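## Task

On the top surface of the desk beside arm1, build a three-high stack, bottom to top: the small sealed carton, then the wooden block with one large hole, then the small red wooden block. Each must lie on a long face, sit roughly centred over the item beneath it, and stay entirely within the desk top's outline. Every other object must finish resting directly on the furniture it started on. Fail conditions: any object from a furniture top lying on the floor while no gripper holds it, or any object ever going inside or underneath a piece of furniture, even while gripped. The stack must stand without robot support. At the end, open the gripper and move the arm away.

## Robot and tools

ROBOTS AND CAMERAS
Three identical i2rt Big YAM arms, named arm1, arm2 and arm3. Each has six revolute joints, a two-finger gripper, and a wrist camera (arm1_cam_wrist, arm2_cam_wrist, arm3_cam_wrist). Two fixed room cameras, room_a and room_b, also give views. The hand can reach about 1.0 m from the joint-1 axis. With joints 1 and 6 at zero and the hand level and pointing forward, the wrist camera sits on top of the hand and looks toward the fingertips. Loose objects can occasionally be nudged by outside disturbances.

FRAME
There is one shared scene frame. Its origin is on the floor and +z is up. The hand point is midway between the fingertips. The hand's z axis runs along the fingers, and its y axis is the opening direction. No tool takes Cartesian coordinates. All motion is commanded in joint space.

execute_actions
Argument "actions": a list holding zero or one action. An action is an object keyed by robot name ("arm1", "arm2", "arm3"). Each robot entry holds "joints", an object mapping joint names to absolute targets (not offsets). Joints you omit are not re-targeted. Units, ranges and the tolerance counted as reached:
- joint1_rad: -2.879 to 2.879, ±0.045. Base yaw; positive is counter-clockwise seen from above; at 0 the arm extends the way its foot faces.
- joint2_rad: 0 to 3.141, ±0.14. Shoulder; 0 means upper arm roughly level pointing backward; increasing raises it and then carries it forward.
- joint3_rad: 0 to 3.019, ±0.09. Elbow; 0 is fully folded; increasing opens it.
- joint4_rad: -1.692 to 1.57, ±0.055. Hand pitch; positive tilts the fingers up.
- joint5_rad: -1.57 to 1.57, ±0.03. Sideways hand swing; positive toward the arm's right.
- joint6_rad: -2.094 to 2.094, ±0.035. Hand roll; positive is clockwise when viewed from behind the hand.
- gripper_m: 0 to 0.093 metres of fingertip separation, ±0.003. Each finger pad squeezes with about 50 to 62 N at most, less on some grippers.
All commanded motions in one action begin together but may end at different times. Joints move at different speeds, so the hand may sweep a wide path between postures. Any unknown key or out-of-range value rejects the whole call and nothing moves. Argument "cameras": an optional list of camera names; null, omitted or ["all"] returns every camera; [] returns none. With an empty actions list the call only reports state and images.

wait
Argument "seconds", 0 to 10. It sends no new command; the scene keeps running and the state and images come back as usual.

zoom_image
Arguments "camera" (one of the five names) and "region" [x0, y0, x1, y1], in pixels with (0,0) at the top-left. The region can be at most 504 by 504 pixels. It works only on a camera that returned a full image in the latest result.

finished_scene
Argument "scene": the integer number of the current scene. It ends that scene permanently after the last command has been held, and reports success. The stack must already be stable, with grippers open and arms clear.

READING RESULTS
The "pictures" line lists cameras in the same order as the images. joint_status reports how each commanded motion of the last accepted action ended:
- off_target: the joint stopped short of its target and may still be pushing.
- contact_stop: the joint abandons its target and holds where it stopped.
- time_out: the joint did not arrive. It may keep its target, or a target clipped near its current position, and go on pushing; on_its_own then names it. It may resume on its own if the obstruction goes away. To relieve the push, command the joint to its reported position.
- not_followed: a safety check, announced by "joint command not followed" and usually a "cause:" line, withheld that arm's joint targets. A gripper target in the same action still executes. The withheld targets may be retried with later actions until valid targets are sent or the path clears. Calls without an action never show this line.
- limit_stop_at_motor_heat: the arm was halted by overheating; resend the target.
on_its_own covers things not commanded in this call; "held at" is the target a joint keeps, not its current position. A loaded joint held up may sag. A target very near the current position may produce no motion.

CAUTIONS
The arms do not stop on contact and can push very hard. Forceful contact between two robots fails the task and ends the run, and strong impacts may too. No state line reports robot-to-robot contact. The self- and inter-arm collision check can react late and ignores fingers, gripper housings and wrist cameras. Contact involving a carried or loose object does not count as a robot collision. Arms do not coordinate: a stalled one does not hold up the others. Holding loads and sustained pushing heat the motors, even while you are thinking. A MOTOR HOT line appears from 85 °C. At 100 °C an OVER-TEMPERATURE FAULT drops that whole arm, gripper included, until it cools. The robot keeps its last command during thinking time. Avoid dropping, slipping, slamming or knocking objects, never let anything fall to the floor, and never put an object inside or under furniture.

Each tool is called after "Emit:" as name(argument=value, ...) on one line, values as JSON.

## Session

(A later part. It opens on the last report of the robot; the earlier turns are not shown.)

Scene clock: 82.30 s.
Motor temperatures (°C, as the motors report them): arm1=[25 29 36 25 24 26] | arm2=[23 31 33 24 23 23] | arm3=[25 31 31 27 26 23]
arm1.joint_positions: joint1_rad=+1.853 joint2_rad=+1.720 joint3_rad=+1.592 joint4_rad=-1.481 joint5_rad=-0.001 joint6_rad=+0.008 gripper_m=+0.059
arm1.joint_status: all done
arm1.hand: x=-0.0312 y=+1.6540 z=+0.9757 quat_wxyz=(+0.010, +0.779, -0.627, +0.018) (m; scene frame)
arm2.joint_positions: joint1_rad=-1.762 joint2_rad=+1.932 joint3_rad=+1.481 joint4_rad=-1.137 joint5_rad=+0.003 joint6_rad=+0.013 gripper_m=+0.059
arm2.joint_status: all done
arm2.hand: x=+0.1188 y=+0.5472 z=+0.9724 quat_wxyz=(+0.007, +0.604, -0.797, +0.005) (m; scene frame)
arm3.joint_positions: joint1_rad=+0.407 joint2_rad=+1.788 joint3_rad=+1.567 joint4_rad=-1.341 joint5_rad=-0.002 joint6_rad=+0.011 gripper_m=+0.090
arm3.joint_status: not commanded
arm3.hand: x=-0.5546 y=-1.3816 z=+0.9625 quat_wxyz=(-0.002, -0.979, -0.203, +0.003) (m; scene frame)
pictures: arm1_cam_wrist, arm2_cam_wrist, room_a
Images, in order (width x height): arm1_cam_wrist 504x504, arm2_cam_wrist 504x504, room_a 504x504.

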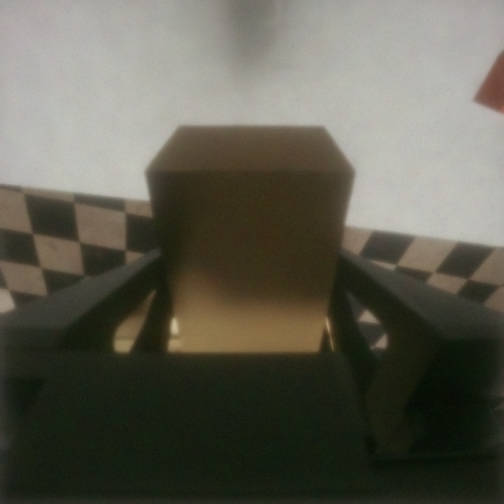

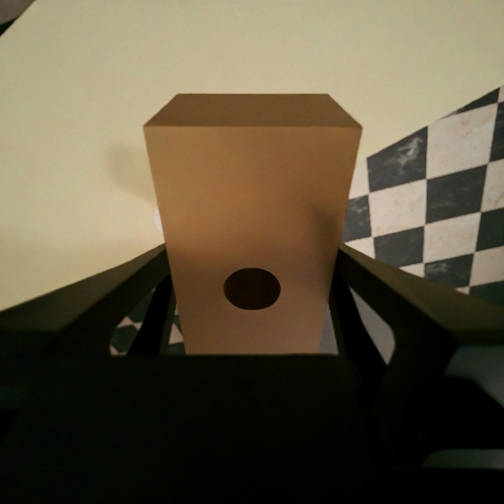

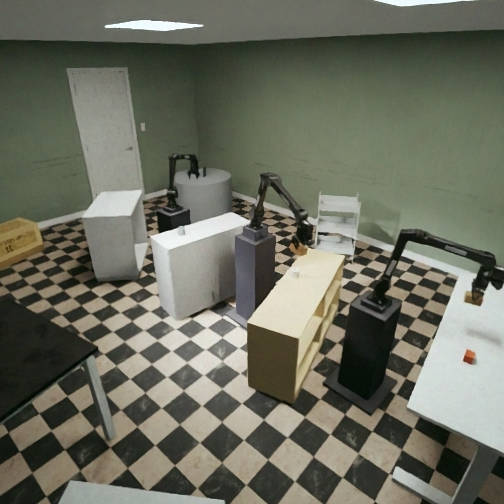

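Emit:
execute_actions(actions=[{"arm1":{"joints":{"joint2_rad":2.025,"joint3_rad":1.61,"joint4_rad":-1.125}},"arm2":{"joints":{"joint2_rad":2.47,"joint3_rad":1.61,"joint4_rad":-0.655}}}], cameras=["arm1_cam_wrist","arm2_cam_wrist","room_a"])

Scene clock: 84.43 s.
Motor temperatures (°C, as the motors report them): arm1=[25 29 36 25 24 26] | arm2=[23 31 33 24 23 23] | arm3=[25 31 31 27 26 23]
arm1.joint_positions: joint1_rad=+1.853 joint2_rad=+2.061 joint3_rad=+1.588 joint4_rad=-1.135 joint5_rad=-0.001 joint6_rad=+0.008 gripper_m=+0.059
arm1.joint_status: all done
arm1.hand: x=-0.0465 y=+1.7285 z=+0.7880 quat_wxyz=(+0.009, +0.779, -0.627, +0.017) (m; scene frame)
arm2.joint_positions: joint1_rad=-1.762 joint2_rad=+2.489 joint3_rad=+1.590 joint4_rad=-0.666 joint5_rad=+0.003 joint6_rad=+0.013 gripper_m=+0.059
arm2.joint_status: all done
arm2.hand: x=+0.1291 y=+0.5901 z=+0.6854 quat_wxyz=(-0.002, +0.604, -0.797, -0.002) (m; scene frame)
arm3.joint_positions: joint1_rad=+0.407 joint2_rad=+1.788 joint3_rad=+1.567 joint4_rad=-1.341 joint5_rad=-0.002 joint6_rad=+0.011 gripper_m=+0.090
arm3.joint_status: not commanded
arm3.hand: x=-0.5546 y=-1.3816 z=+0.9625 quat_wxyz=(-0.002, -0.979, -0.203, +0.003) (m; scene frame)
pictures: arm1_cam_wrist, arm2_cam_wrist, room_a
Images, in order (width x height): arm1_cam_wrist 504x504, arm2_cam_wrist 504x504, room_a 504x504.

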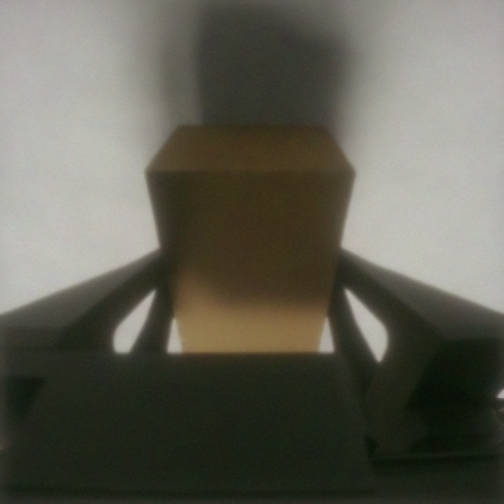

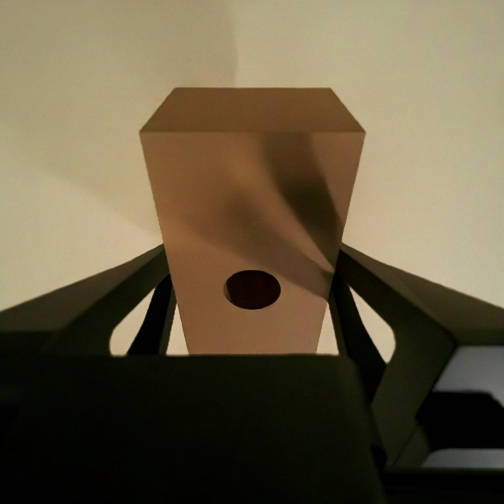

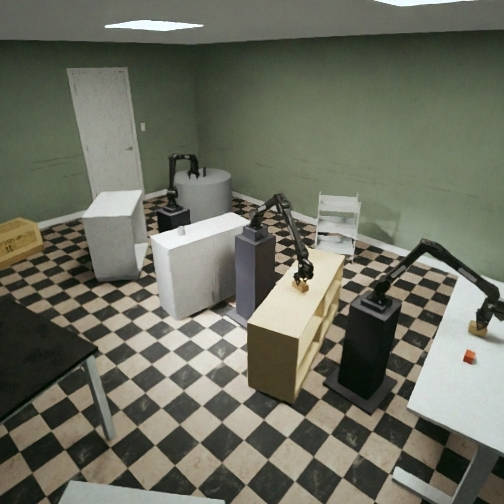

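Emit:
execute_actions(actions=[{"arm1":{"joints":{"joint2_rad":2.09,"joint3_rad":1.59,"joint4_rad":-1.075}},"arm2":{"joints":{"joint2_rad":2.52,"joint4_rad":-0.635}}}], cameras=["arm1_cam_wrist","arm2_cam_wrist"])

Scene clock: 86.17 s.
Motor temperatures (°C, as the motors report them): arm1=[25 29 36 25 24 26] | arm2=[23 32 33 24 23 23] | arm3=[25 31 31 27 26 23]
arm1.joint_positions: joint1_rad=+1.853 joint2_rad=+2.076 joint3_rad=+1.588 joint4_rad=-1.086 joint5_rad=-0.001 joint6_rad=+0.008 gripper_m=+0.059
arm1.joint_status: all done
arm1.hand: x=-0.0487 y=+1.7384 z=+0.7790 quat_wxyz=(-0.001, +0.779, -0.627, +0.004) (m; scene frame)
arm2.joint_positions: joint1_rad=-1.762 joint2_rad=+2.538 joint3_rad=+1.590 joint4_rad=-0.647 joint5_rad=+0.003 joint6_rad=+0.013 gripper_m=+0.059
arm2.joint_status: all done
arm2.hand: x=+0.1255 y=+0.5770 z=+0.6578 quat_wxyz=(+0.010, +0.604, -0.797, +0.007) (m; scene frame)
arm3.joint_positions: joint1_rad=+0.407 joint2_rad=+1.788 joint3_rad=+1.567 joint4_rad=-1.341 joint5_rad=-0.002 joint6_rad=+0.011 gripper_m=+0.090
arm3.joint_status: not commanded
arm3.hand: x=-0.5546 y=-1.3816 z=+0.9625 quat_wxyz=(-0.002, -0.979, -0.203, +0.003) (m; scene frame)
pictures: arm1_cam_wrist, arm2_cam_wrist
Images, in order (width x height): arm1_cam_wrist 504x504, arm2_cam_wrist 504x504.

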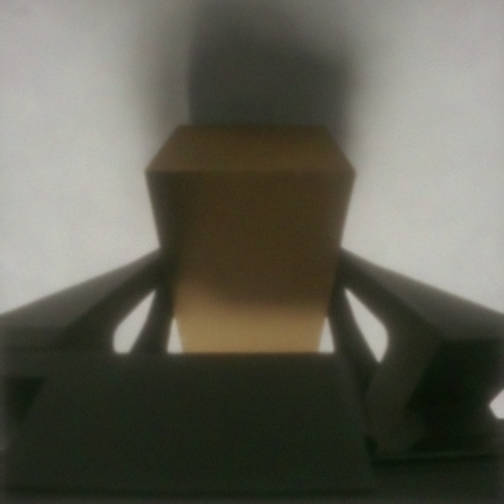

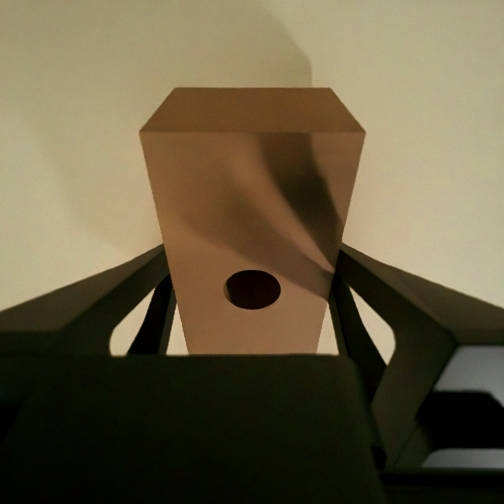

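Emit:
execute_actions(actions=[{"arm1":{"joints":{"joint2_rad":2.12,"joint4_rad":-1.06}},"arm2":{"joints":{"joint2_rad":2.56,"joint4_rad":-0.615}}}], cameras=["arm1_cam_wrist","arm2_cam_wrist"])

Scene clock: 87.07 s.
Motor temperatures (°C, as the motors report them): arm1=[25 29 36 25 24 26] | arm2=[23 32 33 24 23 23] | arm3=[25 31 31 27 26 23]
arm1.joint_positions: joint1_rad=+1.852 joint2_rad=+2.093 joint3_rad=+1.588 joint4_rad=-1.070 joint5_rad=-0.001 joint6_rad=+0.008 gripper_m=+0.059
arm1.joint_status: all done
arm1.hand: x=-0.0485 y=+1.7401 z=+0.7692 quat_wxyz=(-0.001, +0.779, -0.627, +0.005) (m; scene frame)
arm2.joint_positions: joint1_rad=-1.762 joint2_rad=+2.540 joint3_rad=+1.590 joint4_rad=-0.638 joint5_rad=+0.003 joint6_rad=+0.013 gripper_m=+0.059
arm2.joint_status: all done
arm2.hand: x=+0.1258 y=+0.5781 z=+0.6565 quat_wxyz=(+0.007, +0.604, -0.797, +0.005) (m; scene frame)
arm3.joint_positions: joint1_rad=+0.407 joint2_rad=+1.788 joint3_rad=+1.567 joint4_rad=-1.341 joint5_rad=-0.002 joint6_rad=+0.011 gripper_m=+0.090
arm3.joint_status: not commanded
arm3.hand: x=-0.5546 y=-1.3816 z=+0.9625 quat_wxyz=(-0.002, -0.979, -0.203, +0.003) (m; scene frame)
pictures: arm1_cam_wrist, arm2_cam_wrist
Images, in order (width x height): arm1_cam_wrist 504x504, arm2_cam_wrist 504x504.

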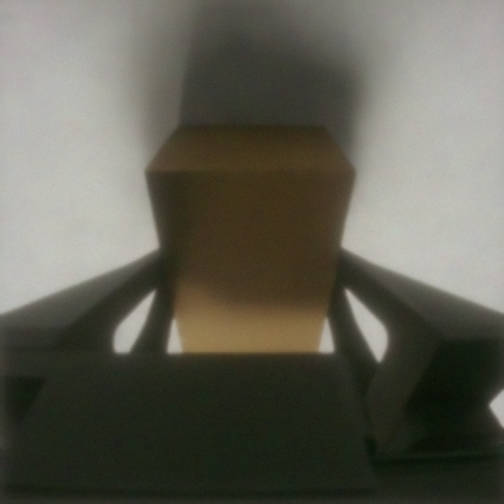

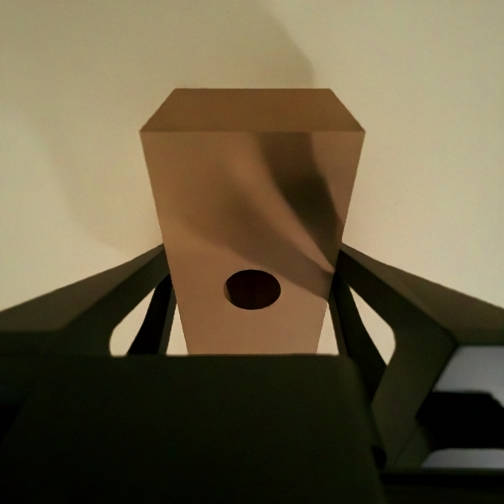

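Emit:
execute_actions(actions=[{"arm1":{"joints":{"joint2_rad":2.10,"gripper_m":0.09}},"arm2":{"joints":{"joint2_rad":2.54,"gripper_m":0.09}}}], cameras=["arm1_cam_wrist","arm2_cam_wrist"])

Emit:
execute_actions(actions=[{"arm1":{"joints":{"joint2_rad":1.75}},"arm2":{"joints":{"joint2_rad":2.15,"joint4_rad":-0.8}}}], cameras=["arm1_cam_wrist","arm2_cam_wrist","room_a"])

Scene clock: 88.10 s.
Motor temperatures (°C, as the motors report them): arm1=[25 29 36 25 24 26] | arm2=[23 32 33 24 23 23] | arm3=[25 31 31 27 26 23]
arm1.joint_positions: joint1_rad=+1.852 joint2_rad=+2.093 joint3_rad=+1.588 joint4_rad=-1.069 joint5_rad=-0.001 joint6_rad=+0.008 gripper_m=+0.090
arm1.joint_status: all done
arm1.hand: x=-0.0485 y=+1.7402 z=+0.7692 quat_wxyz=(-0.001, +0.779, -0.627, +0.004) (m; scene frame)
arm2.joint_positions: joint1_rad=-1.762 joint2_rad=+2.540 joint3_rad=+1.590 joint4_rad=-0.630 joint5_rad=+0.003 joint6_rad=+0.013 gripper_m=+0.090
arm2.joint_status: all done
arm2.hand: x=+0.1263 y=+0.5802 z=+0.6564 quat_wxyz=(+0.004, +0.604, -0.797, +0.002) (m; scene frame)
arm3.joint_positions: joint1_rad=+0.407 joint2_rad=+1.788 joint3_rad=+1.567 joint4_rad=-1.341 joint5_rad=-0.002 joint6_rad=+0.011 gripper_m=+0.090
arm3.joint_status: not commanded
arm3.hand: x=-0.5546 y=-1.3816 z=+0.9625 quat_wxyz=(-0.002, -0.979, -0.203, +0.003) (m; scene frame)
pictures: arm1_cam_wrist, arm2_cam_wrist
Images, in order (width x height): arm1_cam_wrist 504x504, arm2_cam_wrist 504x504.

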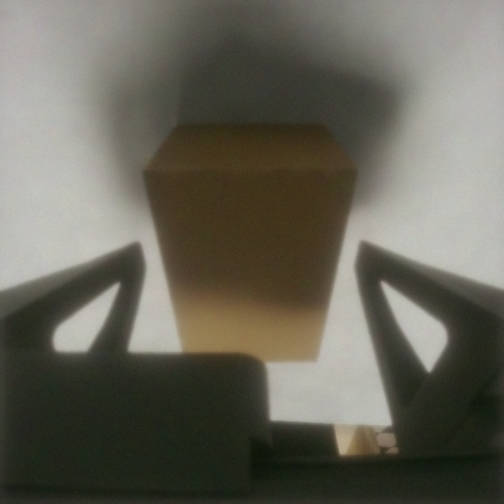

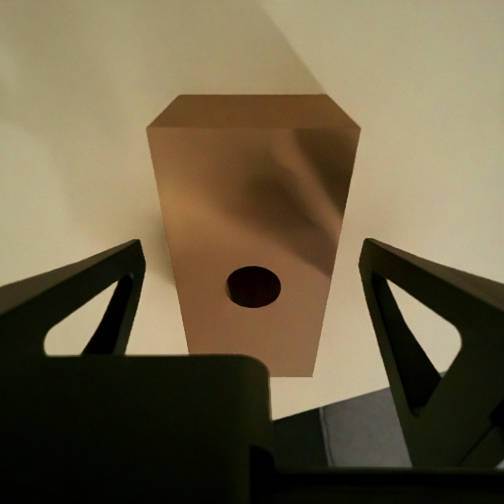

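Scene clock: 89.63 s.
Motor temperatures (°C, as the motors report them): arm1=[25 29 36 25 24 26] | arm2=[23 32 33 24 23 23] | arm3=[25 31 31 27 26 23]
arm1.joint_positions: joint1_rad=+1.852 joint2_rad=+1.741 joint3_rad=+1.575 joint4_rad=-1.069 joint5_rad=-0.001 joint6_rad=+0.008 gripper_m=+0.090
arm1.joint_status: all done
arm1.hand: x=-0.0519 y=+1.7477 z=+0.9719 quat_wxyz=(-0.106, +0.768, -0.618, -0.128) (m; scene frame)
arm2.joint_positions: joint1_rad=-1.762 joint2_rad=+2.160 joint3_rad=+1.597 joint4_rad=-0.790 joint5_rad=+0.003 joint6_rad=+0.013 gripper_m=+0.090
arm2.joint_status: all done
arm2.hand: x=+0.1459 y=+0.6498 z=+0.8877 quat_wxyz=(-0.086, +0.600, -0.793, -0.067) (m; scene frame)
arm3.joint_positions: joint1_rad=+0.407 joint2_rad=+1.788 joint3_rad=+1.567 joint4_rad=-1.341 joint5_rad=-0.002 joint6_rad=+0.011 gripper_m=+0.090
arm3.joint_status: not commanded
arm3.hand: x=-0.5546 y=-1.3816 z=+0.9625 quat_wxyz=(-0.002, -0.979, -0.203, +0.003) (m; scene frame)
pictures: arm1_cam_wrist, arm2_cam_wrist, room_a
Images, in order (width x height): arm1_cam_wrist 504x504, arm2_cam_wrist 504x504, room_a 504x504.

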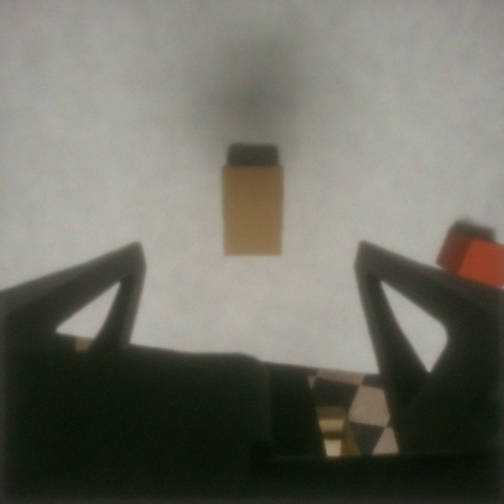

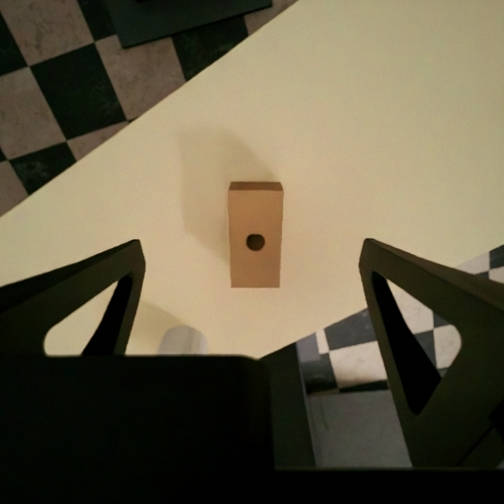

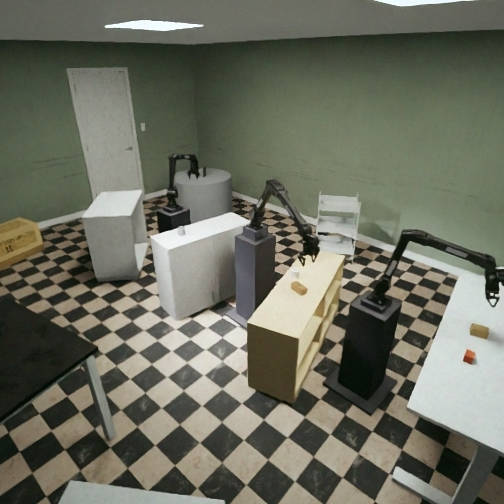

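Emit:
execute_actions(actions=[], cameras=["room_a","room_b"])

Scene clock: 90.70 s.
Motor temperatures (°C, as the motors report them): arm1=[25 29 36 25 24 26] | arm2=[23 32 33 24 23 23] | arm3=[25 31 31 27 26 23]
arm1.joint_positions: joint1_rad=+1.852 joint2_rad=+1.741 joint3_rad=+1.575 joint4_rad=-1.069 joint5_rad=-0.001 joint6_rad=+0.008 gripper_m=+0.090
arm1.joint_status: all done
arm1.hand: x=-0.0519 y=+1.7477 z=+0.9719 quat_wxyz=(-0.106, +0.768, -0.618, -0.128) (m; scene frame)
arm2.joint_positions: joint1_rad=-1.762 joint2_rad=+2.160 joint3_rad=+1.597 joint4_rad=-0.790 joint5_rad=+0.003 joint6_rad=+0.013 gripper_m=+0.090
arm2.joint_status: all done
arm2.hand: x=+0.1459 y=+0.6498 z=+0.8877 quat_wxyz=(-0.086, +0.600, -0.793, -0.067) (m; scene frame)
arm3.joint_positions: joint1_rad=+0.407 joint2_rad=+1.788 joint3_rad=+1.567 joint4_rad=-1.341 joint5_rad=-0.002 joint6_rad=+0.011 gripper_m=+0.090
arm3.joint_status: not commanded
arm3.hand: x=-0.5546 y=-1.3816 z=+0.9625 quat_wxyz=(-0.002, -0.979, -0.203, +0.003) (m; scene frame)
pictures: room_a, room_b
Images, in order (width x height): room_a 504x504, room_b 504x504.

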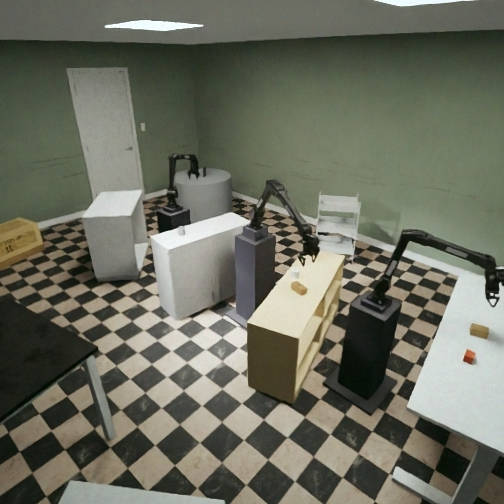

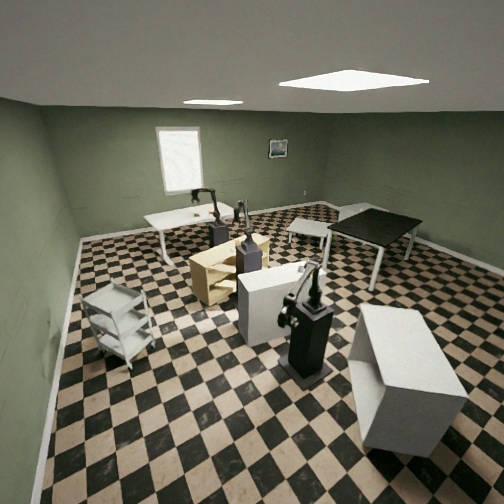

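Emit:
execute_actions(actions=[{"arm1":{"joints":{"joint1_rad":-1.448,"joint6_rad":0.375,"joint3_rad":1.53,"joint2_rad":1.8}},"arm2":{"joints":{"joint1_rad":-0.3,"joint2_rad":1.9,"joint3_rad":1.5,"joint4_rad":-1.15}}}], cameras=["arm1_cam_wrist","room_a"])

Emit:
execute_actions(actions=[{"arm1":{"joints":{"joint2_rad":2.01,"joint3_rad":1.53,"joint4_rad":-1.07}}}], cameras=["arm1_cam_wrist"])

Scene clock: 94.03 s.
Motor temperatures (°C, as the motors report them): arm1=[25 29 36 25 24 26] | arm2=[23 32 33 24 23 23] | arm3=[25 31 31 27 26 23]
arm1.joint_positions: joint1_rad=-1.457 joint2_rad=+1.802 joint3_rad=+1.532 joint4_rad=-1.062 joint5_rad=+0.001 joint6_rad=+0.367 gripper_m=+0.090
arm1.joint_status: all done
arm1.hand: x=+0.1154 y=+0.5519 z=+0.9196 quat_wxyz=(-0.102, -0.803, -0.584, +0.062) (m; scene frame)
arm2.joint_positions: joint1_rad=-0.291 joint2_rad=+1.909 joint3_rad=+1.501 joint4_rad=-1.137 joint5_rad=-0.001 joint6_rad=+0.011 gripper_m=+0.090
arm2.joint_status: all done
arm2.hand: x=-0.5583 y=+0.2095 z=+0.9943 quat_wxyz=(-0.002, +0.983, -0.185, -0.015) (m; scene frame)
arm3.joint_positions: joint1_rad=+0.407 joint2_rad=+1.788 joint3_rad=+1.567 joint4_rad=-1.341 joint5_rad=-0.002 joint6_rad=+0.011 gripper_m=+0.090
arm3.joint_status: not commanded
arm3.hand: x=-0.5546 y=-1.3816 z=+0.9625 quat_wxyz=(-0.002, -0.979, -0.203, +0.003) (m; scene frame)
pictures: arm1_cam_wrist, room_a
Images, in order (width x height): arm1_cam_wrist 504x504, room_a 504x504.

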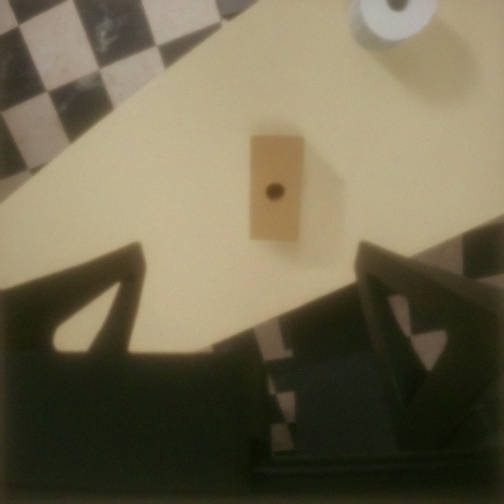

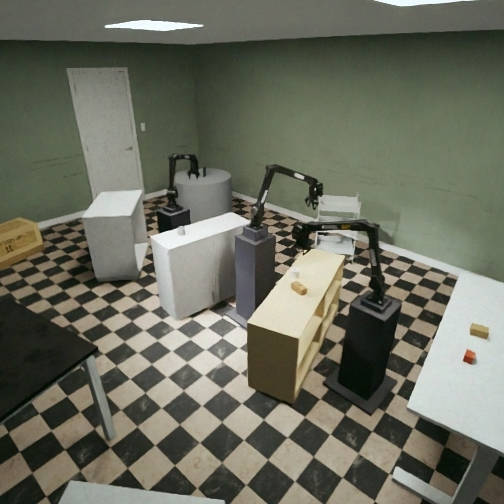

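Scene clock: 95.20 s.
Motor temperatures (°C, as the motors report them): arm1=[25 29 35 25 24 26] | arm2=[23 32 33 24 23 23] | arm3=[25 31 31 27 26 23]
arm1.joint_positions: joint1_rad=-1.457 joint2_rad=+2.035 joint3_rad=+1.515 joint4_rad=-1.064 joint5_rad=+0.001 joint6_rad=+0.367 gripper_m=+0.090
arm1.joint_status: all done
arm1.hand: x=+0.1154 y=+0.5724 z=+0.7799 quat_wxyz=(+0.003, -0.808, -0.589, -0.007) (m; scene frame)
arm2.joint_positions: joint1_rad=-0.291 joint2_rad=+1.909 joint3_rad=+1.501 joint4_rad=-1.137 joint5_rad=-0.001 joint6_rad=+0.011 gripper_m=+0.090
arm2.joint_status: not commanded
arm2.hand: x=-0.5583 y=+0.2095 z=+0.9943 quat_wxyz=(-0.002, +0.983, -0.185, -0.015) (m; scene frame)
arm3.joint_positions: joint1_rad=+0.407 joint2_rad=+1.788 joint3_rad=+1.567 joint4_rad=-1.341 joint5_rad=-0.002 joint6_rad=+0.011 gripper_m=+0.090
arm3.joint_status: not commanded
arm3.hand: x=-0.5546 y=-1.3816 z=+0.9625 quat_wxyz=(-0.002, -0.979, -0.203, +0.003) (m; scene frame)
pictures: arm1_cam_wrist
Images, in order (width x height): arm1_cam_wrist 504x504.

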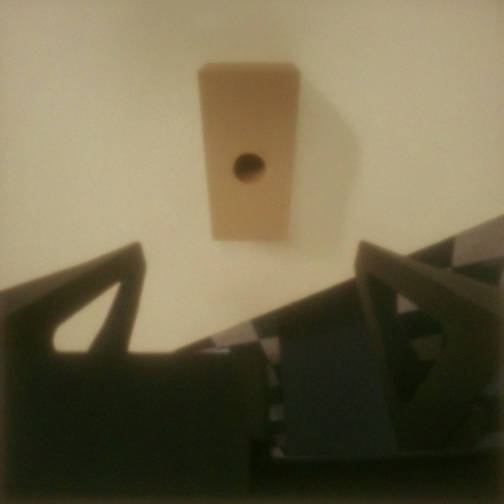

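Emit:
execute_actions(actions=[{"arm1":{"joints":{"joint2_rad":2.205,"joint3_rad":1.468,"joint4_rad":-0.79}}}], cameras=["arm1_cam_wrist"])

Scene clock: 97.03 s.
Motor temperatures (°C, as the motors report them): arm1=[25 30 35 25 24 26] | arm2=[23 32 33 24 23 23] | arm3=[25 31 31 27 26 23]
arm1.joint_positions: joint1_rad=-1.457 joint2_rad=+2.222 joint3_rad=+1.457 joint4_rad=-0.800 joint5_rad=+0.001 joint6_rad=+0.367 gripper_m=+0.090
arm1.joint_status: all done
arm1.hand: x=+0.1165 y=+0.5709 z=+0.6566 quat_wxyz=(-0.004, -0.808, -0.589, -0.002) (m; scene frame)
arm2.joint_positions: joint1_rad=-0.291 joint2_rad=+1.909 joint3_rad=+1.501 joint4_rad=-1.137 joint5_rad=-0.001 joint6_rad=+0.011 gripper_m=+0.090
arm2.joint_status: not commanded
arm2.hand: x=-0.5583 y=+0.2095 z=+0.9943 quat_wxyz=(-0.002, +0.983, -0.185, -0.015) (m; scene frame)
arm3.joint_positions: joint1_rad=+0.407 joint2_rad=+1.788 joint3_rad=+1.567 joint4_rad=-1.341 joint5_rad=-0.002 joint6_rad=+0.011 gripper_m=+0.090
arm3.joint_status: not commanded
arm3.hand: x=-0.5546 y=-1.3816 z=+0.9625 quat_wxyz=(-0.002, -0.979, -0.203, +0.003) (m; scene frame)
pictures: arm1_cam_wrist
Images, in order (width x height): arm1_cam_wrist 504x504.

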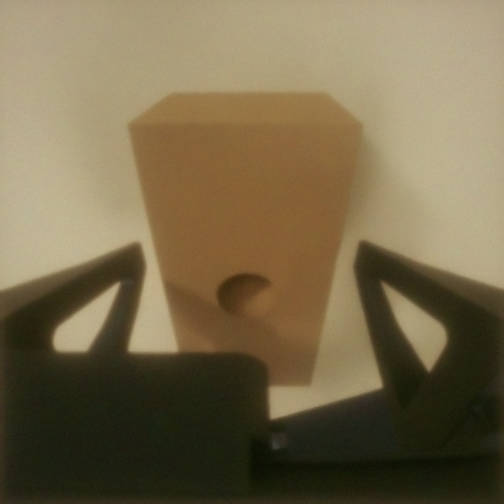

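Emit:
execute_actions(actions=[{"arm1":{"joints":{"gripper_m":0.044}}}], cameras=["arm1_cam_wrist"])

Emit:
execute_actions(actions=[{"arm1":{"joints":{"joint2_rad":1.80}}}], cameras=["arm1_cam_wrist"])

Scene clock: 98.07 s.
Motor temperatures (°C, as the motors report them): arm1=[25 30 35 25 24 26] | arm2=[23 32 33 24 23 23] | arm3=[25 31 31 27 26 23]
arm1.joint_positions: joint1_rad=-1.457 joint2_rad=+2.222 joint3_rad=+1.457 joint4_rad=-0.800 joint5_rad=+0.000 joint6_rad=+0.367 gripper_m=+0.059
arm1.joint_status: gripper_m off_target (ended at +0.059, target +0.044)
arm1.hand: x=+0.1166 y=+0.5707 z=+0.6566 quat_wxyz=(-0.005, -0.808, -0.589, -0.002) (m; scene frame)
arm2.joint_positions: joint1_rad=-0.291 joint2_rad=+1.909 joint3_rad=+1.501 joint4_rad=-1.137 joint5_rad=-0.001 joint6_rad=+0.011 gripper_m=+0.090
arm2.joint_status: not commanded
arm2.hand: x=-0.5583 y=+0.2095 z=+0.9943 quat_wxyz=(-0.002, +0.983, -0.185, -0.015) (m; scene frame)
arm3.joint_positions: joint1_rad=+0.407 joint2_rad=+1.788 joint3_rad=+1.567 joint4_rad=-1.341 joint5_rad=-0.002 joint6_rad=+0.011 gripper_m=+0.090
arm3.joint_status: not commanded
arm3.hand: x=-0.5546 y=-1.3816 z=+0.9625 quat_wxyz=(-0.002, -0.979, -0.203, +0.003) (m; scene frame)
pictures: arm1_cam_wrist
Images, in order (width x height): arm1_cam_wrist 504x504.

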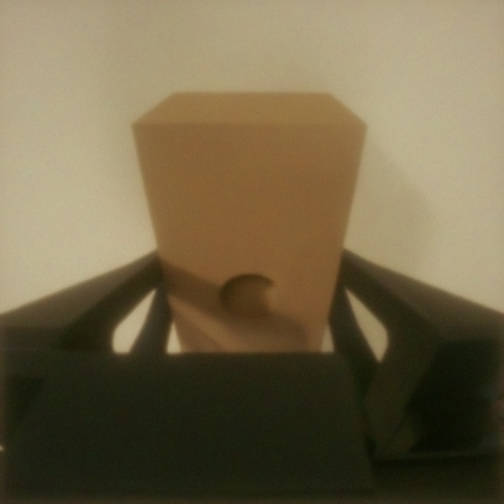

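Scene clock: 99.60 s.
Motor temperatures (°C, as the motors report them): arm1=[25 30 35 25 24 26] | arm2=[23 32 33 24 23 23] | arm3=[25 31 31 27 26 23]
arm1.joint_positions: joint1_rad=-1.457 joint2_rad=+1.811 joint3_rad=+1.442 joint4_rad=-0.799 joint5_rad=+0.000 joint6_rad=+0.367 gripper_m=+0.059
arm1.joint_status: all done
arm1.hand: x=+0.1173 y=+0.5223 z=+0.8953 quat_wxyz=(-0.171, -0.792, -0.576, +0.106) (m; scene frame)
arm2.joint_positions: joint1_rad=-0.291 joint2_rad=+1.909 joint3_rad=+1.501 joint4_rad=-1.137 joint5_rad=-0.001 joint6_rad=+0.011 gripper_m=+0.090
arm2.joint_status: not commanded
arm2.hand: x=-0.5583 y=+0.2095 z=+0.9943 quat_wxyz=(-0.002, +0.983, -0.185, -0.015) (m; scene frame)
arm3.joint_positions: joint1_rad=+0.407 joint2_rad=+1.788 joint3_rad=+1.567 joint4_rad=-1.341 joint5_rad=-0.002 joint6_rad=+0.011 gripper_m=+0.090
arm3.joint_status: not commanded
arm3.hand: x=-0.5546 y=-1.3816 z=+0.9625 quat_wxyz=(-0.002, -0.979, -0.203, +0.003) (m; scene frame)
pictures: arm1_cam_wrist
Images, in order (width x height): arm1_cam_wrist 504x504.

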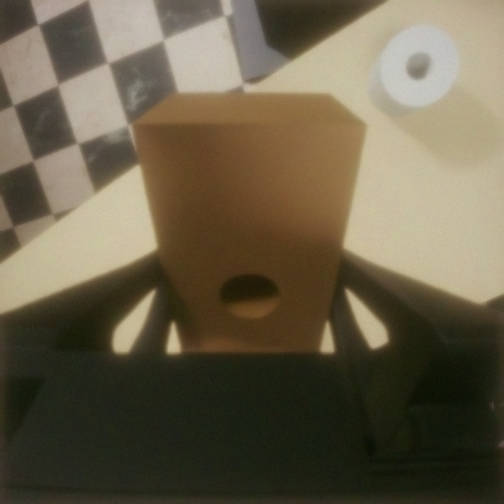

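Emit:
execute_actions(actions=[{"arm1":{"joints":{"joint1_rad":1.845,"joint2_rad":1.75,"joint3_rad":1.71,"joint4_rad":-1.27,"joint6_rad":-0.01}}}], cameras=[])

Emit:
execute_actions(actions=[{"arm1":{"joints":{"joint2_rad":1.98,"joint3_rad":1.72}}}], cameras=["arm1_cam_wrist","room_a"])

Scene clock: 103.10 s.
Motor temperatures (°C, as the motors report them): arm1=[25 30 36 25 24 26] | arm2=[23 32 33 24 23 23] | arm3=[25 31 31 27 26 23]
arm1.joint_positions: joint1_rad=+1.854 joint2_rad=+1.789 joint3_rad=+1.664 joint4_rad=-1.263 joint5_rad=-0.003 joint6_rad=-0.002 gripper_m=+0.060
arm1.joint_status: all done
arm1.hand: x=-0.0501 y=+1.7309 z=+0.9715 quat_wxyz=(-0.058, +0.780, -0.620, -0.069) (m; scene frame)
arm2.joint_positions: joint1_rad=-0.291 joint2_rad=+1.909 joint3_rad=+1.501 joint4_rad=-1.137 joint5_rad=-0.001 joint6_rad=+0.011 gripper_m=+0.090
arm2.joint_status: not commanded
arm2.hand: x=-0.5583 y=+0.2095 z=+0.9943 quat_wxyz=(-0.002, +0.983, -0.185, -0.015) (m; scene frame)
arm3.joint_positions: joint1_rad=+0.407 joint2_rad=+1.788 joint3_rad=+1.567 joint4_rad=-1.341 joint5_rad=-0.002 joint6_rad=+0.011 gripper_m=+0.090
arm3.joint_status: not commanded
arm3.hand: x=-0.5546 y=-1.3816 z=+0.9625 quat_wxyz=(-0.002, -0.979, -0.203, +0.003) (m; scene frame)
pictures: none
No camera images: the call's "cameras" was empty. Leave "cameras" out to get every camera's image.

Scene clock: 104.27 s.
Motor temperatures (°C, as the motors report them): arm1=[25 30 36 25 24 26] | arm2=[23 32 33 24 23 23] | arm3=[25 31 31 27 26 23]
arm1.joint_positions: joint1_rad=+1.854 joint2_rad=+2.026 joint3_rad=+1.671 joint4_rad=-1.264 joint5_rad=-0.003 joint6_rad=-0.002 gripper_m=+0.060
arm1.joint_status: all done
arm1.hand: x=-0.0493 y=+1.7325 z=+0.8373 quat_wxyz=(+0.014, +0.782, -0.623, +0.021) (m; scene frame)
arm2.joint_positions: joint1_rad=-0.291 joint2_rad=+1.909 joint3_rad=+1.501 joint4_rad=-1.137 joint5_rad=-0.001 joint6_rad=+0.011 gripper_m=+0.090
arm2.joint_status: not commanded
arm2.hand: x=-0.5583 y=+0.2095 z=+0.9943 quat_wxyz=(-0.002, +0.983, -0.185, -0.015) (m; scene frame)
arm3.joint_positions: joint1_rad=+0.407 joint2_rad=+1.788 joint3_rad=+1.567 joint4_rad=-1.341 joint5_rad=-0.002 joint6_rad=+0.011 gripper_m=+0.090
arm3.joint_status: not commanded
arm3.hand: x=-0.5546 y=-1.3816 z=+0.9625 quat_wxyz=(-0.002, -0.979, -0.203, +0.003) (m; scene frame)
pictures: arm1_cam_wrist, room_a
Images, in order (width x height): arm1_cam_wrist 504x504, room_a 504x504.

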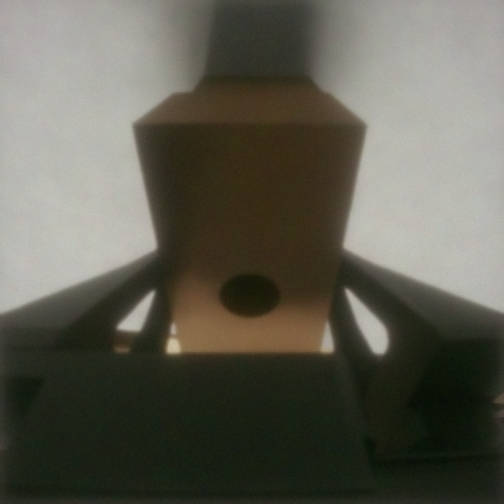

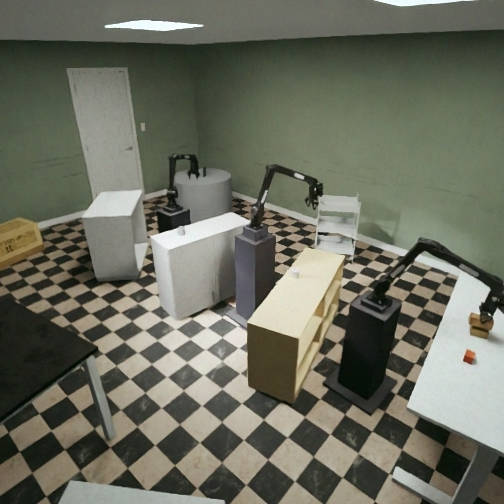

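Emit:
execute_actions(actions=[{"arm1":{"joints":{"joint4_rad":-1.185}}}], cameras=[])

Emit:
execute_actions(actions=[{"arm1":{"joints":{"joint2_rad":2.055}}}], cameras=["arm1_cam_wrist","room_a"])

Scene clock: 105.43 s.
Motor temperatures (°C, as the motors report them): arm1=[25 30 37 25 24 26] | arm2=[23 32 33 24 23 23] | arm3=[25 31 31 27 26 23]
arm1.joint_positions: joint1_rad=+1.854 joint2_rad=+2.026 joint3_rad=+1.671 joint4_rad=-1.196 joint5_rad=-0.003 joint6_rad=-0.002 gripper_m=+0.060
arm1.joint_status: all done
arm1.hand: x=-0.0530 y=+1.7487 z=+0.8370 quat_wxyz=(-0.007, +0.782, -0.623, -0.005) (m; scene frame)
arm2.joint_positions: joint1_rad=-0.291 joint2_rad=+1.909 joint3_rad=+1.501 joint4_rad=-1.137 joint5_rad=-0.001 joint6_rad=+0.011 gripper_m=+0.090
arm2.joint_status: not commanded
arm2.hand: x=-0.5583 y=+0.2095 z=+0.9943 quat_wxyz=(-0.002, +0.983, -0.185, -0.015) (m; scene frame)
arm3.joint_positions: joint1_rad=+0.407 joint2_rad=+1.788 joint3_rad=+1.567 joint4_rad=-1.341 joint5_rad=-0.002 joint6_rad=+0.011 gripper_m=+0.090
arm3.joint_status: not commanded
arm3.hand: x=-0.5546 y=-1.3816 z=+0.9625 quat_wxyz=(-0.002, -0.979, -0.203, +0.003) (m; scene frame)
pictures: none
No camera images: the call's "cameras" was empty. Leave "cameras" out to get every camera's image.

Scene clock: 106.30 s.
Motor temperatures (°C, as the motors report them): arm1=[25 30 37 25 24 26] | arm2=[23 32 33 24 23 23] | arm3=[25 31 31 27 26 23]
arm1.joint_positions: joint1_rad=+1.854 joint2_rad=+2.055 joint3_rad=+1.671 joint4_rad=-1.195 joint5_rad=-0.003 joint6_rad=-0.002 gripper_m=+0.060
arm1.joint_status: all done
arm1.hand: x=-0.0524 y=+1.7467 z=+0.8197 quat_wxyz=(+0.002, +0.782, -0.623, +0.006) (m; scene frame)
arm2.joint_positions: joint1_rad=-0.291 joint2_rad=+1.909 joint3_rad=+1.501 joint4_rad=-1.137 joint5_rad=-0.001 joint6_rad=+0.011 gripper_m=+0.090
arm2.joint_status: not commanded
arm2.hand: x=-0.5583 y=+0.2095 z=+0.9943 quat_wxyz=(-0.002, +0.983, -0.185, -0.015) (m; scene frame)
arm3.joint_positions: joint1_rad=+0.407 joint2_rad=+1.788 joint3_rad=+1.567 joint4_rad=-1.341 joint5_rad=-0.002 joint6_rad=+0.011 gripper_m=+0.090
arm3.joint_status: not commanded
arm3.hand: x=-0.5546 y=-1.3816 z=+0.9625 quat_wxyz=(-0.002, -0.979, -0.203, +0.003) (m; scene frame)
pictures: arm1_cam_wrist, room_a
Images, in order (width x height): arm1_cam_wrist 504x504, room_a 504x504.

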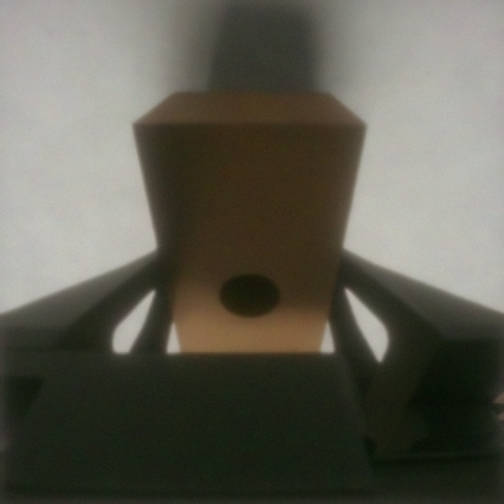

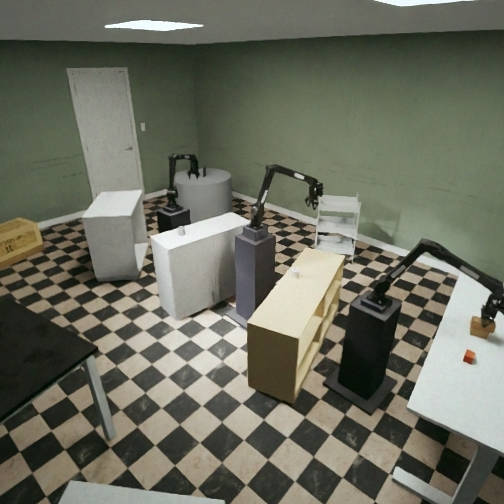

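Emit:
zoom_image(camera="room_a", region=[440,280,504,360])

Region (440, 280, 504, 360) of room_a's 504x504 image, scaled by 6.300, with more detail than that image has; it fills the left 403 columns of this view, and the rest is white.

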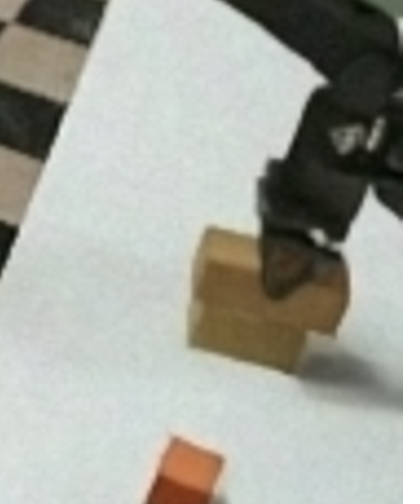

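Emit:
execute_actions(actions=[{"arm1":{"joints":{"joint2_rad":2.02}}}], cameras=[])

Emit:
execute_actions(actions=[{"arm1":{"joints":{"joint3_rad":1.655}}}], cameras=["arm1_cam_wrist","room_a"])

Scene clock: 108.13 s.
Motor temperatures (°C, as the motors report them): arm1=[25 31 37 25 24 26] | arm2=[23 32 33 24 23 23] | arm3=[25 31 32 27 26 23]
arm1.joint_positions: joint1_rad=+1.854 joint2_rad=+2.055 joint3_rad=+1.671 joint4_rad=-1.195 joint5_rad=-0.003 joint6_rad=-0.002 gripper_m=+0.060
arm1.joint_status: all done
arm1.hand: x=-0.0524 y=+1.7467 z=+0.8197 quat_wxyz=(+0.002, +0.782, -0.623, +0.006) (m; scene frame)
arm2.joint_positions: joint1_rad=-0.291 joint2_rad=+1.909 joint3_rad=+1.501 joint4_rad=-1.137 joint5_rad=-0.001 joint6_rad=+0.011 gripper_m=+0.090
arm2.joint_status: not commanded
arm2.hand: x=-0.5583 y=+0.2095 z=+0.9943 quat_wxyz=(-0.002, +0.983, -0.185, -0.015) (m; scene frame)
arm3.joint_positions: joint1_rad=+0.407 joint2_rad=+1.788 joint3_rad=+1.567 joint4_rad=-1.341 joint5_rad=-0.002 joint6_rad=+0.011 gripper_m=+0.090
arm3.joint_status: not commanded
arm3.hand: x=-0.5546 y=-1.3816 z=+0.9625 quat_wxyz=(-0.002, -0.979, -0.203, +0.003) (m; scene frame)
pictures: none
No camera images: the call's "cameras" was empty. Leave "cameras" out to get every camera's image.

Scene clock: 108.77 s.
Motor temperatures (°C, as the motors report them): arm1=[25 31 37 25 24 26] | arm2=[23 32 33 24 23 23] | arm3=[25 31 32 27 26 23]
arm1.joint_positions: joint1_rad=+1.854 joint2_rad=+2.053 joint3_rad=+1.663 joint4_rad=-1.191 joint5_rad=-0.003 joint6_rad=-0.002 gripper_m=+0.060
arm1.joint_status: all done
arm1.hand: x=-0.0520 y=+1.7451 z=+0.8185 quat_wxyz=(+0.002, +0.782, -0.623, +0.006) (m; scene frame)
arm2.joint_positions: joint1_rad=-0.291 joint2_rad=+1.909 joint3_rad=+1.501 joint4_rad=-1.137 joint5_rad=-0.001 joint6_rad=+0.011 gripper_m=+0.090
arm2.joint_status: not commanded
arm2.hand: x=-0.5583 y=+0.2095 z=+0.9943 quat_wxyz=(-0.002, +0.983, -0.185, -0.015) (m; scene frame)
arm3.joint_positions: joint1_rad=+0.407 joint2_rad=+1.788 joint3_rad=+1.567 joint4_rad=-1.341 joint5_rad=-0.002 joint6_rad=+0.011 gripper_m=+0.090
arm3.joint_status: not commanded
arm3.hand: x=-0.5546 y=-1.3816 z=+0.9625 quat_wxyz=(-0.002, -0.979, -0.203, +0.003) (m; scene frame)
pictures: arm1_cam_wrist, room_a
Images, in order (width x height): arm1_cam_wrist 504x504, room_a 504x504.

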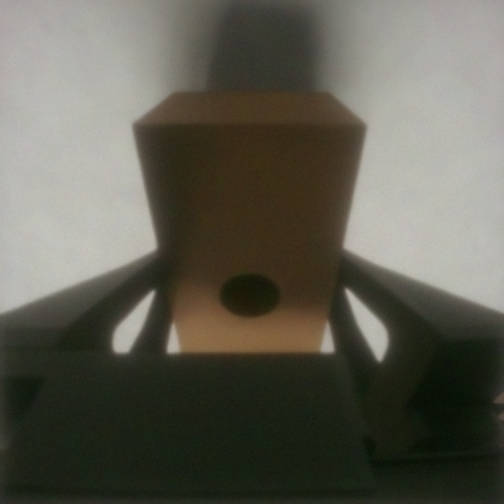

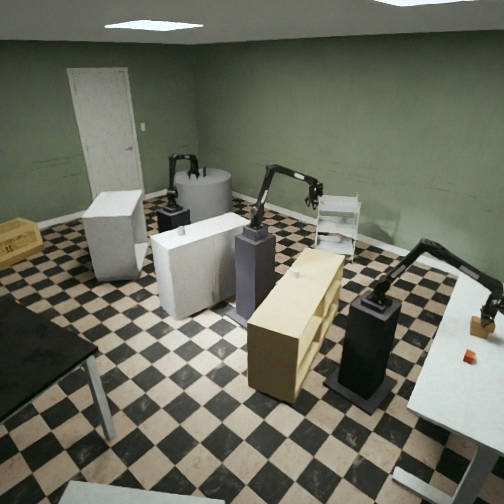

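Emit:
execute_actions(actions=[{"arm1":{"joints":{"joint2_rad":2.0}}}], cameras=[])

Scene clock: 109.53 s.
Motor temperatures (°C, as the motors report them): arm1=[25 31 37 25 24 26] | arm2=[23 32 33 24 23 23] | arm3=[25 31 32 27 26 23]
arm1.joint_positions: joint1_rad=+1.854 joint2_rad=+2.048 joint3_rad=+1.656 joint4_rad=-1.191 joint5_rad=-0.003 joint6_rad=-0.002 gripper_m=+0.060
arm1.joint_status: all done
arm1.hand: x=-0.0515 y=+1.7428 z=+0.8190 quat_wxyz=(+0.002, +0.782, -0.623, +0.007) (m; scene frame)
arm2.joint_positions: joint1_rad=-0.291 joint2_rad=+1.909 joint3_rad=+1.501 joint4_rad=-1.137 joint5_rad=-0.001 joint6_rad=+0.011 gripper_m=+0.090
arm2.joint_status: not commanded
arm2.hand: x=-0.5583 y=+0.2095 z=+0.9943 quat_wxyz=(-0.002, +0.983, -0.185, -0.015) (m; scene frame)
arm3.joint_positions: joint1_rad=+0.407 joint2_rad=+1.788 joint3_rad=+1.567 joint4_rad=-1.341 joint5_rad=-0.002 joint6_rad=+0.011 gripper_m=+0.090
arm3.joint_status: not commanded
arm3.hand: x=-0.5546 y=-1.3816 z=+0.9625 quat_wxyz=(-0.002, -0.979, -0.203, +0.003) (m; scene frame)
pictures: none
No camera images: the call's "cameras" was empty. Leave "cameras" out to get every camera's image.

Emit:
execute_actions(actions=[{"arm1":{"joints":{"joint2_rad":1.97}}}], cameras=[])

Scene clock: 110.43 s.
Motor temperatures (°C, as the motors report them): arm1=[25 31 37 25 24 26] | arm2=[23 32 33 24 23 23] | arm3=[25 31 32 27 26 23]
arm1.joint_positions: joint1_rad=+1.854 joint2_rad=+2.018 joint3_rad=+1.649 joint4_rad=-1.191 joint5_rad=-0.003 joint6_rad=-0.002 gripper_m=+0.060
arm1.joint_status: all done
arm1.hand: x=-0.0516 y=+1.7425 z=+0.8339 quat_wxyz=(-0.005, +0.782, -0.623, -0.002) (m; scene frame)
arm2.joint_positions: joint1_rad=-0.291 joint2_rad=+1.909 joint3_rad=+1.501 joint4_rad=-1.137 joint5_rad=-0.001 joint6_rad=+0.011 gripper_m=+0.090
arm2.joint_status: not commanded
arm2.hand: x=-0.5583 y=+0.2095 z=+0.9943 quat_wxyz=(-0.002, +0.983, -0.185, -0.015) (m; scene frame)
arm3.joint_positions: joint1_rad=+0.407 joint2_rad=+1.788 joint3_rad=+1.567 joint4_rad=-1.341 joint5_rad=-0.002 joint6_rad=+0.011 gripper_m=+0.090
arm3.joint_status: not commanded
arm3.hand: x=-0.5546 y=-1.3816 z=+0.9625 quat_wxyz=(-0.002, -0.979, -0.203, +0.003) (m; scene frame)
pictures: none
No camera images: the call's "cameras" was empty. Leave "cameras" out to get every camera's image.

Emit:
execute_actions(actions=[{"arm1":{"joints":{"joint3_rad":1.628}}}], cameras=["room_a"])

Scene clock: 111.20 s.
Motor temperatures (°C, as the motors report them): arm1=[25 31 37 25 24 26] | arm2=[23 32 33 24 23 23] | arm3=[25 31 32 27 26 23]
arm1.joint_positions: joint1_rad=+1.854 joint2_rad=+2.016 joint3_rad=+1.621 joint4_rad=-1.191 joint5_rad=-0.003 joint6_rad=-0.002 gripper_m=+0.060
arm1.joint_status: all done
arm1.hand: x=-0.0491 y=+1.7319 z=+0.8251 quat_wxyz=(+0.004, +0.782, -0.623, +0.008) (m; scene frame)
arm2.joint_positions: joint1_rad=-0.291 joint2_rad=+1.909 joint3_rad=+1.501 joint4_rad=-1.137 joint5_rad=-0.001 joint6_rad=+0.011 gripper_m=+0.090
arm2.joint_status: not commanded
arm2.hand: x=-0.5583 y=+0.2095 z=+0.9943 quat_wxyz=(-0.002, +0.983, -0.185, -0.015) (m; scene frame)
arm3.joint_positions: joint1_rad=+0.407 joint2_rad=+1.788 joint3_rad=+1.567 joint4_rad=-1.341 joint5_rad=-0.002 joint6_rad=+0.011 gripper_m=+0.090
arm3.joint_status: not commanded
arm3.hand: x=-0.5546 y=-1.3816 z=+0.9625 quat_wxyz=(-0.002, -0.979, -0.203, +0.003) (m; scene frame)
pictures: room_a
Images, in order (width x height): room_a 504x504.

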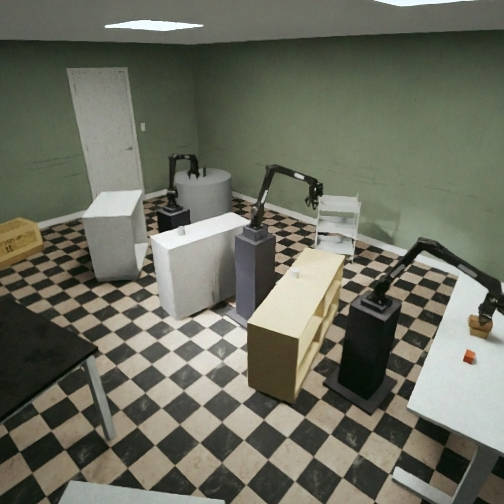

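Emit:
execute_actions(actions=[{"arm1":{"joints":{"joint4_rad":-1.165}}}], cameras=["room_a"])

Emit:
zoom_image(camera="room_a", region=[440,280,504,360])

Scene clock: 112.00 s.
Motor temperatures (°C, as the motors report them): arm1=[25 31 36 25 24 26] | arm2=[23 32 33 24 23 23] | arm3=[25 31 32 27 26 23]
arm1.joint_positions: joint1_rad=+1.854 joint2_rad=+2.016 joint3_rad=+1.621 joint4_rad=-1.175 joint5_rad=-0.003 joint6_rad=-0.002 gripper_m=+0.060
arm1.joint_status: all done
arm1.hand: x=-0.0499 y=+1.7356 z=+0.8250 quat_wxyz=(-0.001, +0.782, -0.623, +0.002) (m; scene frame)
arm2.joint_positions: joint1_rad=-0.291 joint2_rad=+1.909 joint3_rad=+1.501 joint4_rad=-1.137 joint5_rad=-0.001 joint6_rad=+0.011 gripper_m=+0.090
arm2.joint_status: not commanded
arm2.hand: x=-0.5583 y=+0.2095 z=+0.9943 quat_wxyz=(-0.002, +0.983, -0.185, -0.015) (m; scene frame)
arm3.joint_positions: joint1_rad=+0.407 joint2_rad=+1.788 joint3_rad=+1.567 joint4_rad=-1.341 joint5_rad=-0.002 joint6_rad=+0.011 gripper_m=+0.090
arm3.joint_status: not commanded
arm3.hand: x=-0.5546 y=-1.3816 z=+0.9625 quat_wxyz=(-0.002, -0.979, -0.203, +0.003) (m; scene frame)
pictures: room_a
Images, in order (width x height): room_a 504x504.

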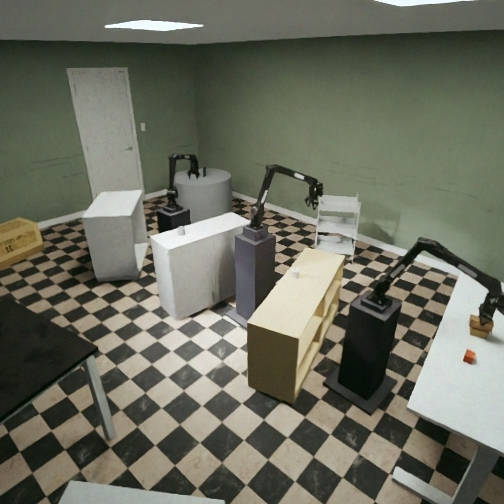

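Region (440, 280, 504, 360) of room_a's 504x504 image, scaled by 6.300, with more detail than that image has; it fills the left 403 columns of this view, and the rest is white.

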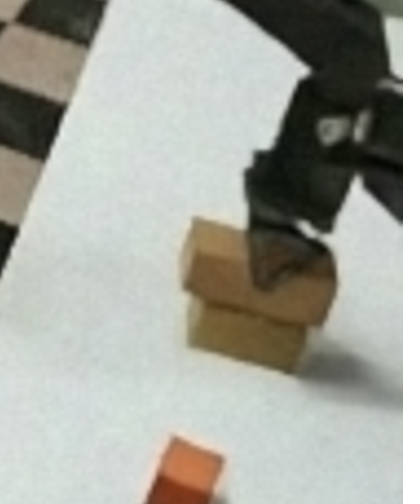

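Emit:
execute_actions(actions=[{"arm1":{"joints":{"joint2_rad":2.03}}}], cameras=["room_a"])

Emit:
zoom_image(camera="room_a", region=[440,280,504,360])

Scene clock: 113.37 s.
Motor temperatures (°C, as the motors report them): arm1=[25 31 36 25 24 26] | arm2=[23 32 33 24 23 23] | arm3=[25 31 32 27 26 23]
arm1.joint_positions: joint1_rad=+1.854 joint2_rad=+2.024 joint3_rad=+1.621 joint4_rad=-1.175 joint5_rad=-0.003 joint6_rad=-0.002 gripper_m=+0.060
arm1.joint_status: all done
arm1.hand: x=-0.0497 y=+1.7350 z=+0.8206 quat_wxyz=(+0.001, +0.782, -0.623, +0.005) (m; scene frame)
arm2.joint_positions: joint1_rad=-0.291 joint2_rad=+1.909 joint3_rad=+1.501 joint4_rad=-1.137 joint5_rad=-0.001 joint6_rad=+0.011 gripper_m=+0.090
arm2.joint_status: not commanded
arm2.hand: x=-0.5583 y=+0.2095 z=+0.9943 quat_wxyz=(-0.002, +0.983, -0.185, -0.015) (m; scene frame)
arm3.joint_positions: joint1_rad=+0.407 joint2_rad=+1.788 joint3_rad=+1.567 joint4_rad=-1.341 joint5_rad=-0.002 joint6_rad=+0.011 gripper_m=+0.090
arm3.joint_status: not commanded
arm3.hand: x=-0.5546 y=-1.3816 z=+0.9625 quat_wxyz=(-0.002, -0.979, -0.203, +0.003) (m; scene frame)
pictures: room_a
Images, in order (width x height): room_a 504x504.

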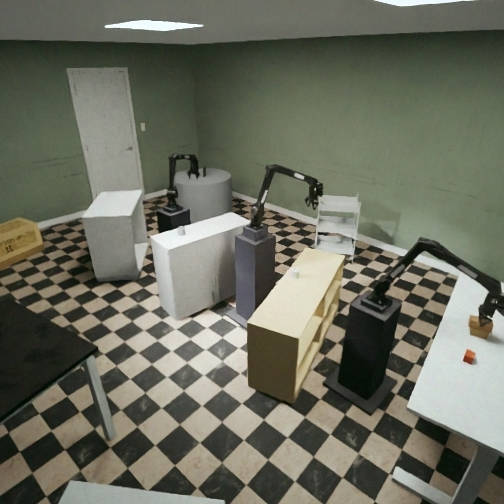

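Region (440, 280, 504, 360) of room_a's 504x504 image, scaled by 6.300, with more detail than that image has; it fills the left 403 columns of this view, and the rest is white.

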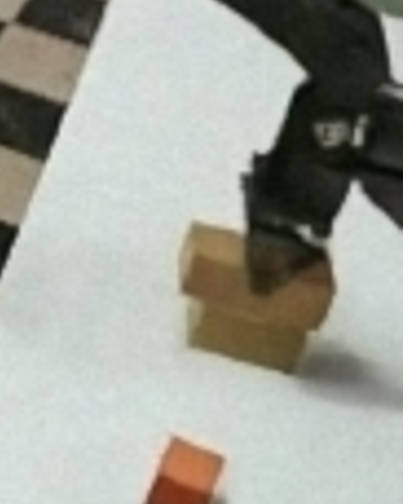

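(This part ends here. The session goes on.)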